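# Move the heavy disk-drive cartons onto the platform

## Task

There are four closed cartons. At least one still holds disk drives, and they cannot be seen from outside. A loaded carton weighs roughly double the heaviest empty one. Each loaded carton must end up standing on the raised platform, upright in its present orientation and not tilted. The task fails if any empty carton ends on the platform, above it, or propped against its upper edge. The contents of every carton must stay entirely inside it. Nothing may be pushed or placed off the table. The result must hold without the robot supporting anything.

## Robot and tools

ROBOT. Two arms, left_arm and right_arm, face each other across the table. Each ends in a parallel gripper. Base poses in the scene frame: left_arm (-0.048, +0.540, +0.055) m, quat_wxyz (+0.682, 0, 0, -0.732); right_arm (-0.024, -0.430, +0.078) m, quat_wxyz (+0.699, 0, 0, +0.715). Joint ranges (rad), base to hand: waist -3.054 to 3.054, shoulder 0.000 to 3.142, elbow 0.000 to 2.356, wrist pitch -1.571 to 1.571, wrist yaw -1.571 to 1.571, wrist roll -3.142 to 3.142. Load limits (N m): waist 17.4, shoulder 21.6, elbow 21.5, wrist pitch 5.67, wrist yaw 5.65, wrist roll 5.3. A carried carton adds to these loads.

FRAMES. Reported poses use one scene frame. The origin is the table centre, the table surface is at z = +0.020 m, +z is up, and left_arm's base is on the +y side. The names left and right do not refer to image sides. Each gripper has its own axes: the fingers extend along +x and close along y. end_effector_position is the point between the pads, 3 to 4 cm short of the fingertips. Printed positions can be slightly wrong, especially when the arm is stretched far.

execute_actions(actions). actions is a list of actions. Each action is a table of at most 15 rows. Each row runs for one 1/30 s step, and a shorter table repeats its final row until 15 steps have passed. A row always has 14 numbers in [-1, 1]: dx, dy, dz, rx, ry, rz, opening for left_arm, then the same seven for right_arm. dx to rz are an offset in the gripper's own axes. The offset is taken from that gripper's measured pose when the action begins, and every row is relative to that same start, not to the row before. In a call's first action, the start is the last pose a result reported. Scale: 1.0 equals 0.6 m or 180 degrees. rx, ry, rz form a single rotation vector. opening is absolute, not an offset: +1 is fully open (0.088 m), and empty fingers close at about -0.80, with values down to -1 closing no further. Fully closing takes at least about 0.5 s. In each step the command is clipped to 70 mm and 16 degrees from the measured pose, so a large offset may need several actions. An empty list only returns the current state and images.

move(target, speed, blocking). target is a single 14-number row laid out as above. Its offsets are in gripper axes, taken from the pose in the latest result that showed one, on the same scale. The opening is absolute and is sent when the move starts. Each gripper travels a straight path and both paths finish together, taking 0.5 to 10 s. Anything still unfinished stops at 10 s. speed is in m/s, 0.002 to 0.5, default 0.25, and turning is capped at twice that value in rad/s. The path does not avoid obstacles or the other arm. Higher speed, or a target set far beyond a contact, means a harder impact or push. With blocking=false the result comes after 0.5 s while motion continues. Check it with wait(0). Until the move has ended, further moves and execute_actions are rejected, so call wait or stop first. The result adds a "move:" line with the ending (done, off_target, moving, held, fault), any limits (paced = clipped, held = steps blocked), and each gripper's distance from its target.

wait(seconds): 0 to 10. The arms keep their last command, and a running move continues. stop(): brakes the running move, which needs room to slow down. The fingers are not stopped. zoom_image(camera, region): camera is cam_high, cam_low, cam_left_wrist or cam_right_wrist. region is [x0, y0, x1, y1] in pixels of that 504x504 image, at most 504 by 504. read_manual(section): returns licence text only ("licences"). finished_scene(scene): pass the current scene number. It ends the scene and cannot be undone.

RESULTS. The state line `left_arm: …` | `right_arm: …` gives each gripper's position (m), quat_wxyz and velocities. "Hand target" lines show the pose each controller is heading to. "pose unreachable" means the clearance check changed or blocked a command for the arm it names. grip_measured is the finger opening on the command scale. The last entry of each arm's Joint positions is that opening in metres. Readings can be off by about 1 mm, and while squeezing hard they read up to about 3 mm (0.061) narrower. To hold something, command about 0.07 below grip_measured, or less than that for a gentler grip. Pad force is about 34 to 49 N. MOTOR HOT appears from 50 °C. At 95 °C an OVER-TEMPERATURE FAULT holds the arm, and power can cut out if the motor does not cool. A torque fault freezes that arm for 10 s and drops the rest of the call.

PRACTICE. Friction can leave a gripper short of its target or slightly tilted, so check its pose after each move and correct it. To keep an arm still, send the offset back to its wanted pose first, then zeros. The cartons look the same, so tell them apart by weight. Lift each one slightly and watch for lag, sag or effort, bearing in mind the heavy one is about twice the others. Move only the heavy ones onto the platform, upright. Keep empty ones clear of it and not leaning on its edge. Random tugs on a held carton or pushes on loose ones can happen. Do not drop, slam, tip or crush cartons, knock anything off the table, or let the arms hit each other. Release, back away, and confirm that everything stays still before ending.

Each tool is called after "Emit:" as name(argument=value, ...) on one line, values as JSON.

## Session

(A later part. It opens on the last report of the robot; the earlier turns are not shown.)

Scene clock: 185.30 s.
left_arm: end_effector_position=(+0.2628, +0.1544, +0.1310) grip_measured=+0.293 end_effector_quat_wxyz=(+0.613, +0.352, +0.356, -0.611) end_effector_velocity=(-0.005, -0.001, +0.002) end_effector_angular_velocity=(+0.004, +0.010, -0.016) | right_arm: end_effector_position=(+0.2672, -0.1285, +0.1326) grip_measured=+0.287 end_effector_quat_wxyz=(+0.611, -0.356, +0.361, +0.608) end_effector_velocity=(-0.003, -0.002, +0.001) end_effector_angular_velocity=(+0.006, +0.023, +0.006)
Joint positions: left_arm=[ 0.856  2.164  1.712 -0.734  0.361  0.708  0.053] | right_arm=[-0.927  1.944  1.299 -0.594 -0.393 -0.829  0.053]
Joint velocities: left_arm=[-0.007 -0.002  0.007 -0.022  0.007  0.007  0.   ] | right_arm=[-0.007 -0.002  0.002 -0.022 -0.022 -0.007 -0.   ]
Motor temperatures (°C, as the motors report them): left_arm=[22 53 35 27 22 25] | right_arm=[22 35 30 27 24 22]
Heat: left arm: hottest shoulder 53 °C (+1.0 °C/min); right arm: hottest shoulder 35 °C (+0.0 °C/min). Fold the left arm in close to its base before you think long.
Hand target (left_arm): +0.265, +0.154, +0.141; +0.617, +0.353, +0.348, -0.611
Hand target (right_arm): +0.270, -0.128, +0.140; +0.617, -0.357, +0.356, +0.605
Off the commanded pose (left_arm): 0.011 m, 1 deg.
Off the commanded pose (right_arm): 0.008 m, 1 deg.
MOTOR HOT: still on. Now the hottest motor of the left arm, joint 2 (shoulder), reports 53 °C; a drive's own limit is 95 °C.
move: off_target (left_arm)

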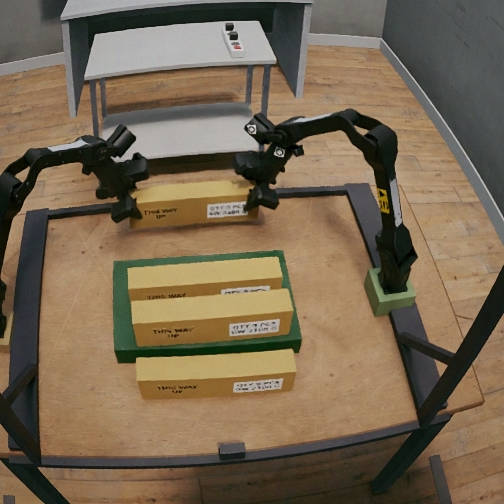

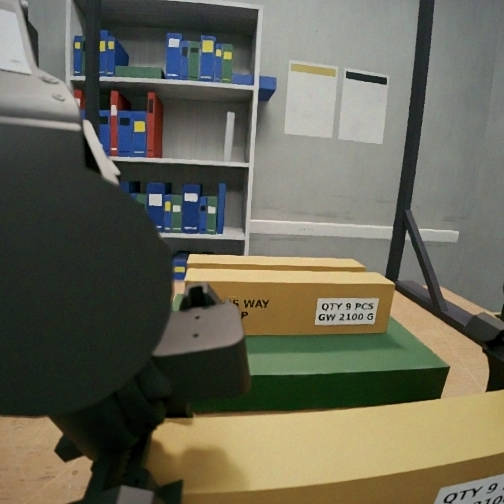

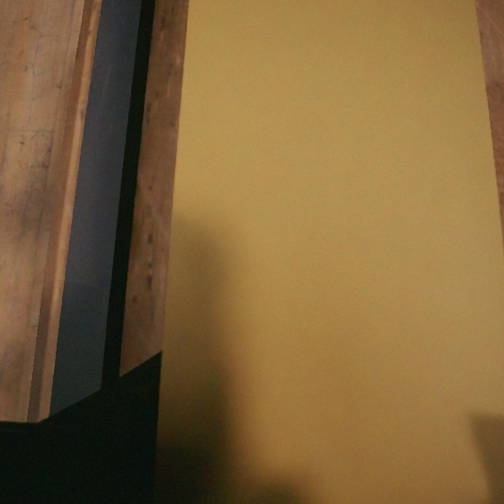

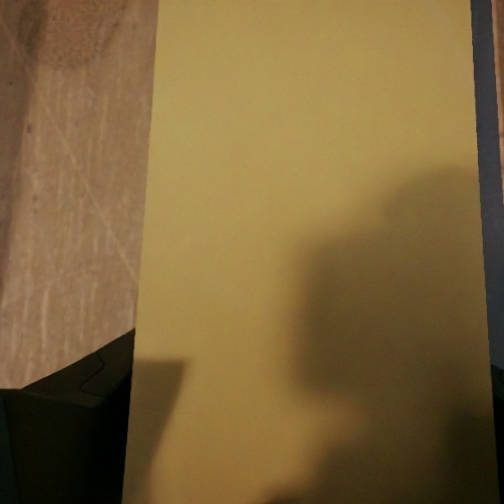

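Emit:
move(target=[0.0693,0,-0.04,0,0,0,0.2,0.0625,0,-0.035,0,0,0,0.2], speed=0.04)

Scene clock: 189.30 s.
left_arm: end_effector_position=(+0.2659, +0.1537, +0.0941) grip_measured=+0.293 end_effector_quat_wxyz=(+0.618, +0.352, +0.348, -0.610) end_effector_velocity=(+0.002, +0.000, -0.002) end_effector_angular_velocity=(+0.006, -0.019, +0.012) | right_arm: end_effector_position=(+0.2703, -0.1281, +0.0981) grip_measured=+0.287 end_effector_quat_wxyz=(+0.617, -0.357, +0.354, +0.606) end_effector_velocity=(+0.000, +0.000, -0.002) end_effector_angular_velocity=(-0.004, -0.010, +0.006)
Joint positions: left_arm=[ 0.859  2.202  1.615 -0.58   0.36   0.71   0.053] | right_arm=[-0.93   2.002  1.225 -0.444 -0.389 -0.829  0.053]
Joint velocities: left_arm=[-0.002 -0.002 -0.012  0.022 -0.022 -0.007 -0.   ] | right_arm=[ 0.002  0.002 -0.002  0.007  0.007 -0.007 -0.   ]
Motor temperatures (°C, as the motors report them): left_arm=[22 53 35 27 22 25] | right_arm=[22 35 30 27 24 22]
Heat: left arm: hottest shoulder 53 °C (+2.0 °C/min); right arm: hottest shoulder 35 °C (+1.0 °C/min). Fold the left arm in close to its base before you think long.
Hand target (left_arm): +0.263, +0.155, +0.083; +0.613, +0.352, +0.356, -0.611
Hand target (right_arm): +0.267, -0.129, +0.090; +0.611, -0.356, +0.361, +0.608
Off the commanded pose (left_arm): 0.012 m, 1 deg.
Off the commanded pose (right_arm): 0.009 m, 1 deg.
MOTOR HOT: still on. Now the hottest motor of the left arm, joint 2 (shoulder), reports 53 °C; a drive's own limit is 95 °C.
move: off_target (left_arm, right_arm)

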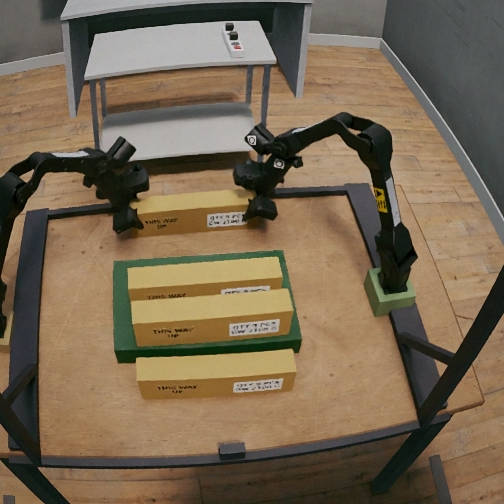

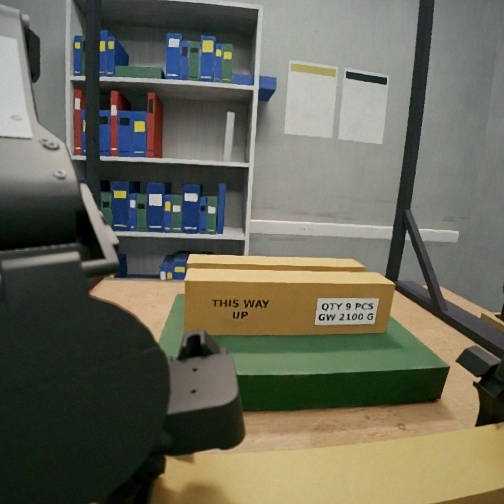

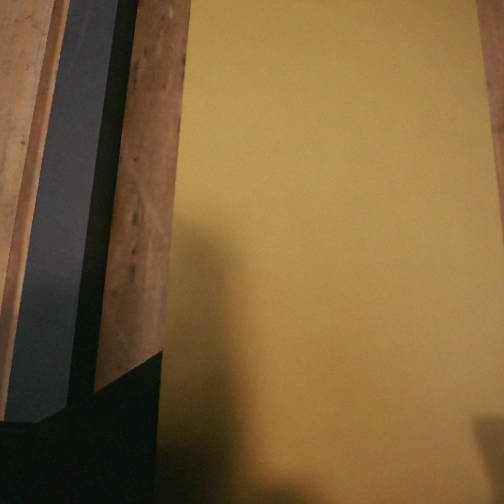

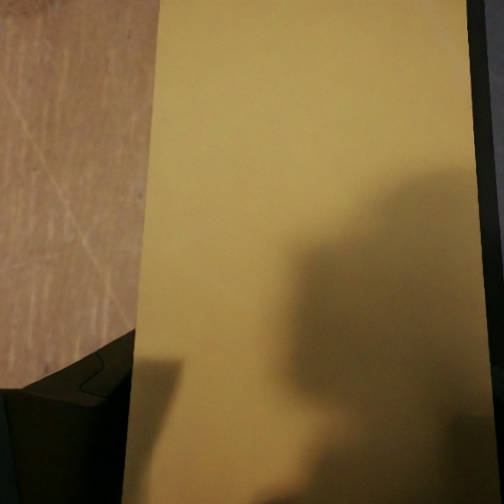

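Emit:
move(target=[0,0,0,0,0,0,0.75,0,0,0,0,0,0,0.75], speed=0.05)

Emit:
move(target=[-0.115,0,0.05,0,0,0,0.75,-0.11,0,0.047,0,0,0,0.75], speed=0.15)

Emit:
zoom_image(camera="cam_high", region=[80,160,340,420])

Scene clock: 196.07 s.
left_arm: end_effector_position=(+0.2660, +0.1535, +0.0939) grip_measured=+0.746 end_effector_quat_wxyz=(+0.618, +0.352, +0.348, -0.610) end_effector_velocity=(-0.003, +0.005, -0.004) end_effector_angular_velocity=(+0.033, +0.001, -0.000) | right_arm: end_effector_position=(+0.2704, -0.1280, +0.0980) grip_measured=+0.745 end_effector_quat_wxyz=(+0.617, -0.357, +0.354, +0.605) end_effector_velocity=(-0.003, +0.000, +0.000) end_effector_angular_velocity=(+0.001, +0.014, -0.001)
Joint positions: left_arm=[ 0.859  2.202  1.613 -0.577  0.36   0.71   0.076] | right_arm=[-0.93   2.002  1.225 -0.443 -0.389 -0.829  0.076]
Joint velocities: left_arm=[-0.002 -0.002 -0.007 -0.022 -0.022  0.007  0.   ] | right_arm=[ 0.002 -0.002 -0.002 -0.007 -0.007  0.007  0.   ]
Motor temperatures (°C, as the motors report them): left_arm=[22 53 35 27 22 25] | right_arm=[22 35 30 27 24 22]
Heat: left arm: hottest shoulder 53 °C (+3.0 °C/min); right arm: hottest shoulder 35 °C (+2.0 °C/min). Fold the left arm in close to its base before you think long.
Hand target (left_arm): +0.266, +0.154, +0.094; +0.618, +0.352, +0.348, -0.610
Hand target (right_arm): +0.270, -0.128, +0.098; +0.617, -0.357, +0.354, +0.606
Off the commanded pose (left_arm): 0.000 m, 0 deg.
Off the commanded pose (right_arm): 0.000 m, 0 deg.
MOTOR HOT: still on. Now the hottest motor of the left arm, joint 2 (shoulder), reports 53 °C; a drive's own limit is 95 °C.
move: done

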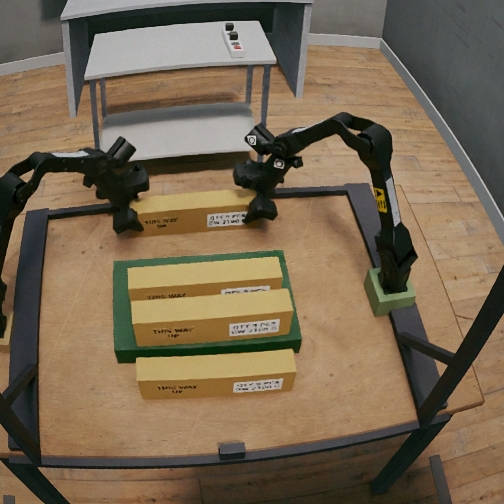

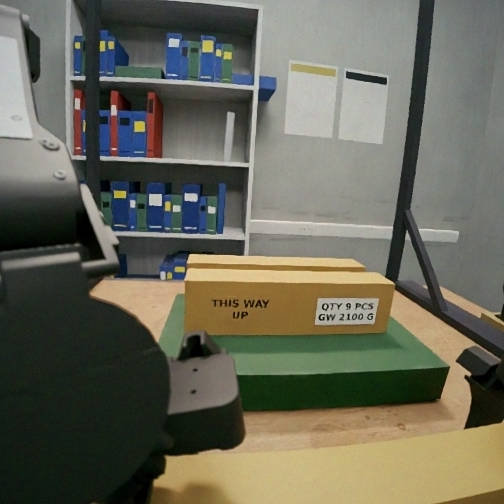

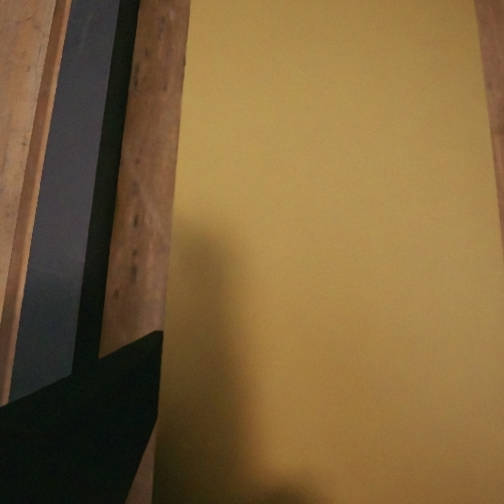

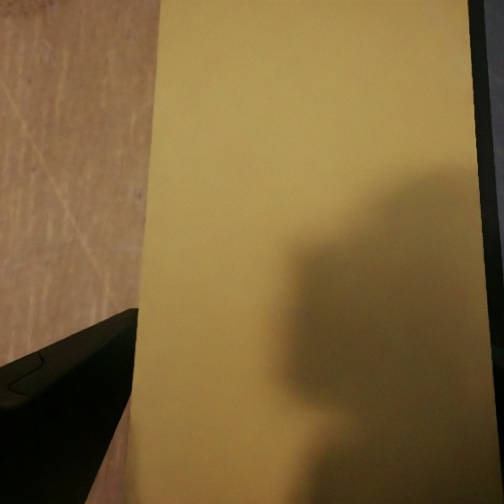

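Scene clock: 197.03 s.
left_arm: end_effector_position=(+0.2623, +0.1633, +0.1625) grip_measured=+0.748 end_effector_quat_wxyz=(+0.616, +0.352, +0.353, -0.610) end_effector_velocity=(+0.000, -0.001, +0.006) end_effector_angular_velocity=(+0.003, -0.010, -0.006) | right_arm: end_effector_position=(+0.2665, -0.1367, +0.1613) grip_measured=+0.746 end_effector_quat_wxyz=(+0.612, -0.357, +0.363, +0.605) end_effector_velocity=(+0.000, +0.003, +0.005) end_effector_angular_velocity=(+0.021, +0.010, -0.002)
Joint positions: left_arm=[ 0.869  2.11   1.752 -0.823  0.364  0.719  0.076] | right_arm=[-0.942  1.887  1.345 -0.703 -0.391 -0.84   0.076]
Joint velocities: left_arm=[-0.002 -0.002  0.022 -0.022 -0.007  0.007 -0.   ] | right_arm=[-0.002 -0.002  0.012 -0.007 -0.022  0.007  0.   ]
Motor temperatures (°C, as the motors report them): left_arm=[22 53 35 27 22 25] | right_arm=[22 35 30 26 24 22]
Heat: left arm: hottest shoulder 53 °C (+3.0 °C/min); right arm: hottest shoulder 35 °C (+2.0 °C/min). Fold the left arm in close to its base before you think long.
Hand target (left_arm): +0.264, +0.163, +0.168; +0.619, +0.352, +0.348, -0.610
Hand target (right_arm): +0.269, -0.136, +0.169; +0.617, -0.357, +0.353, +0.606
Off the commanded pose (left_arm): 0.007 m, 1 deg.
Off the commanded pose (right_arm): 0.009 m, 1 deg.
MOTOR HOT: still on. Now the hottest motor of the left arm, joint 2 (shoulder), reports 53 °C; a drive's own limit is 95 °C.
move: off_target (right_arm)

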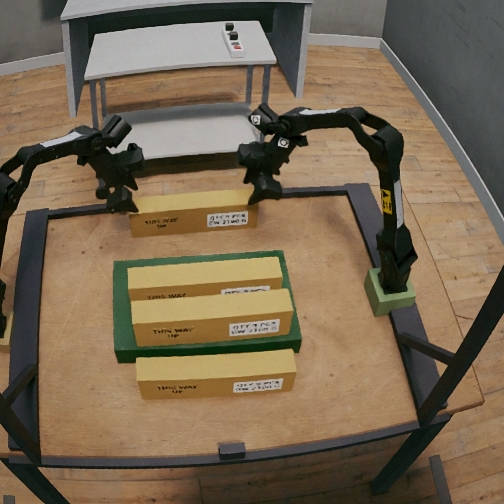

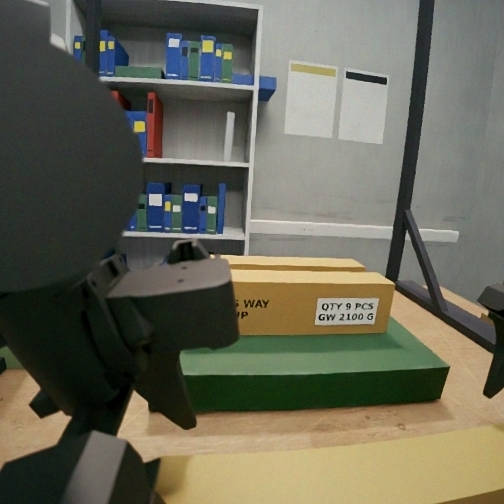

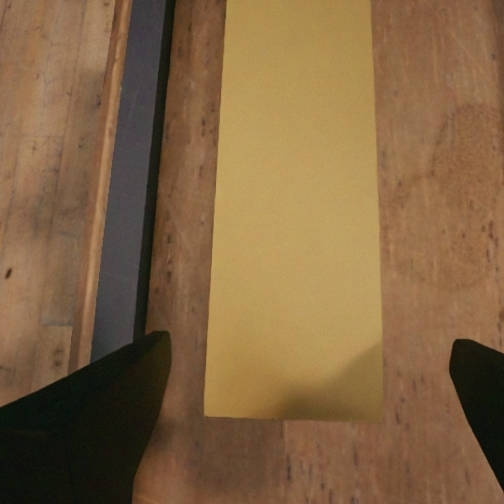

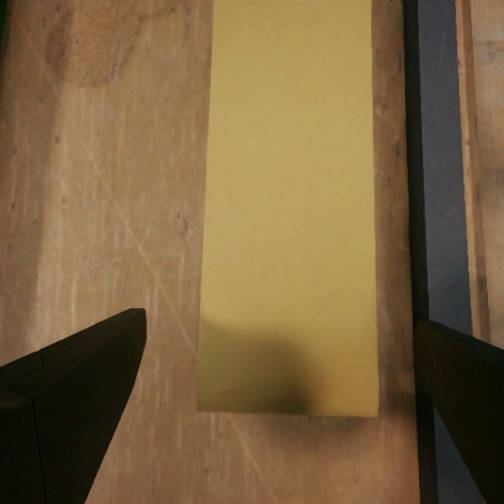

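Region (80, 160, 340, 420) of cam_high's 504x504 image, scaled by 1.938, with more detail than that image has.

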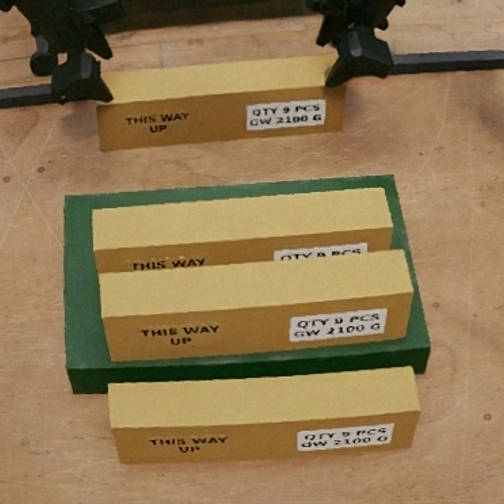

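Emit:
finished_scene(scene=2)

The scene is finished: the task was done.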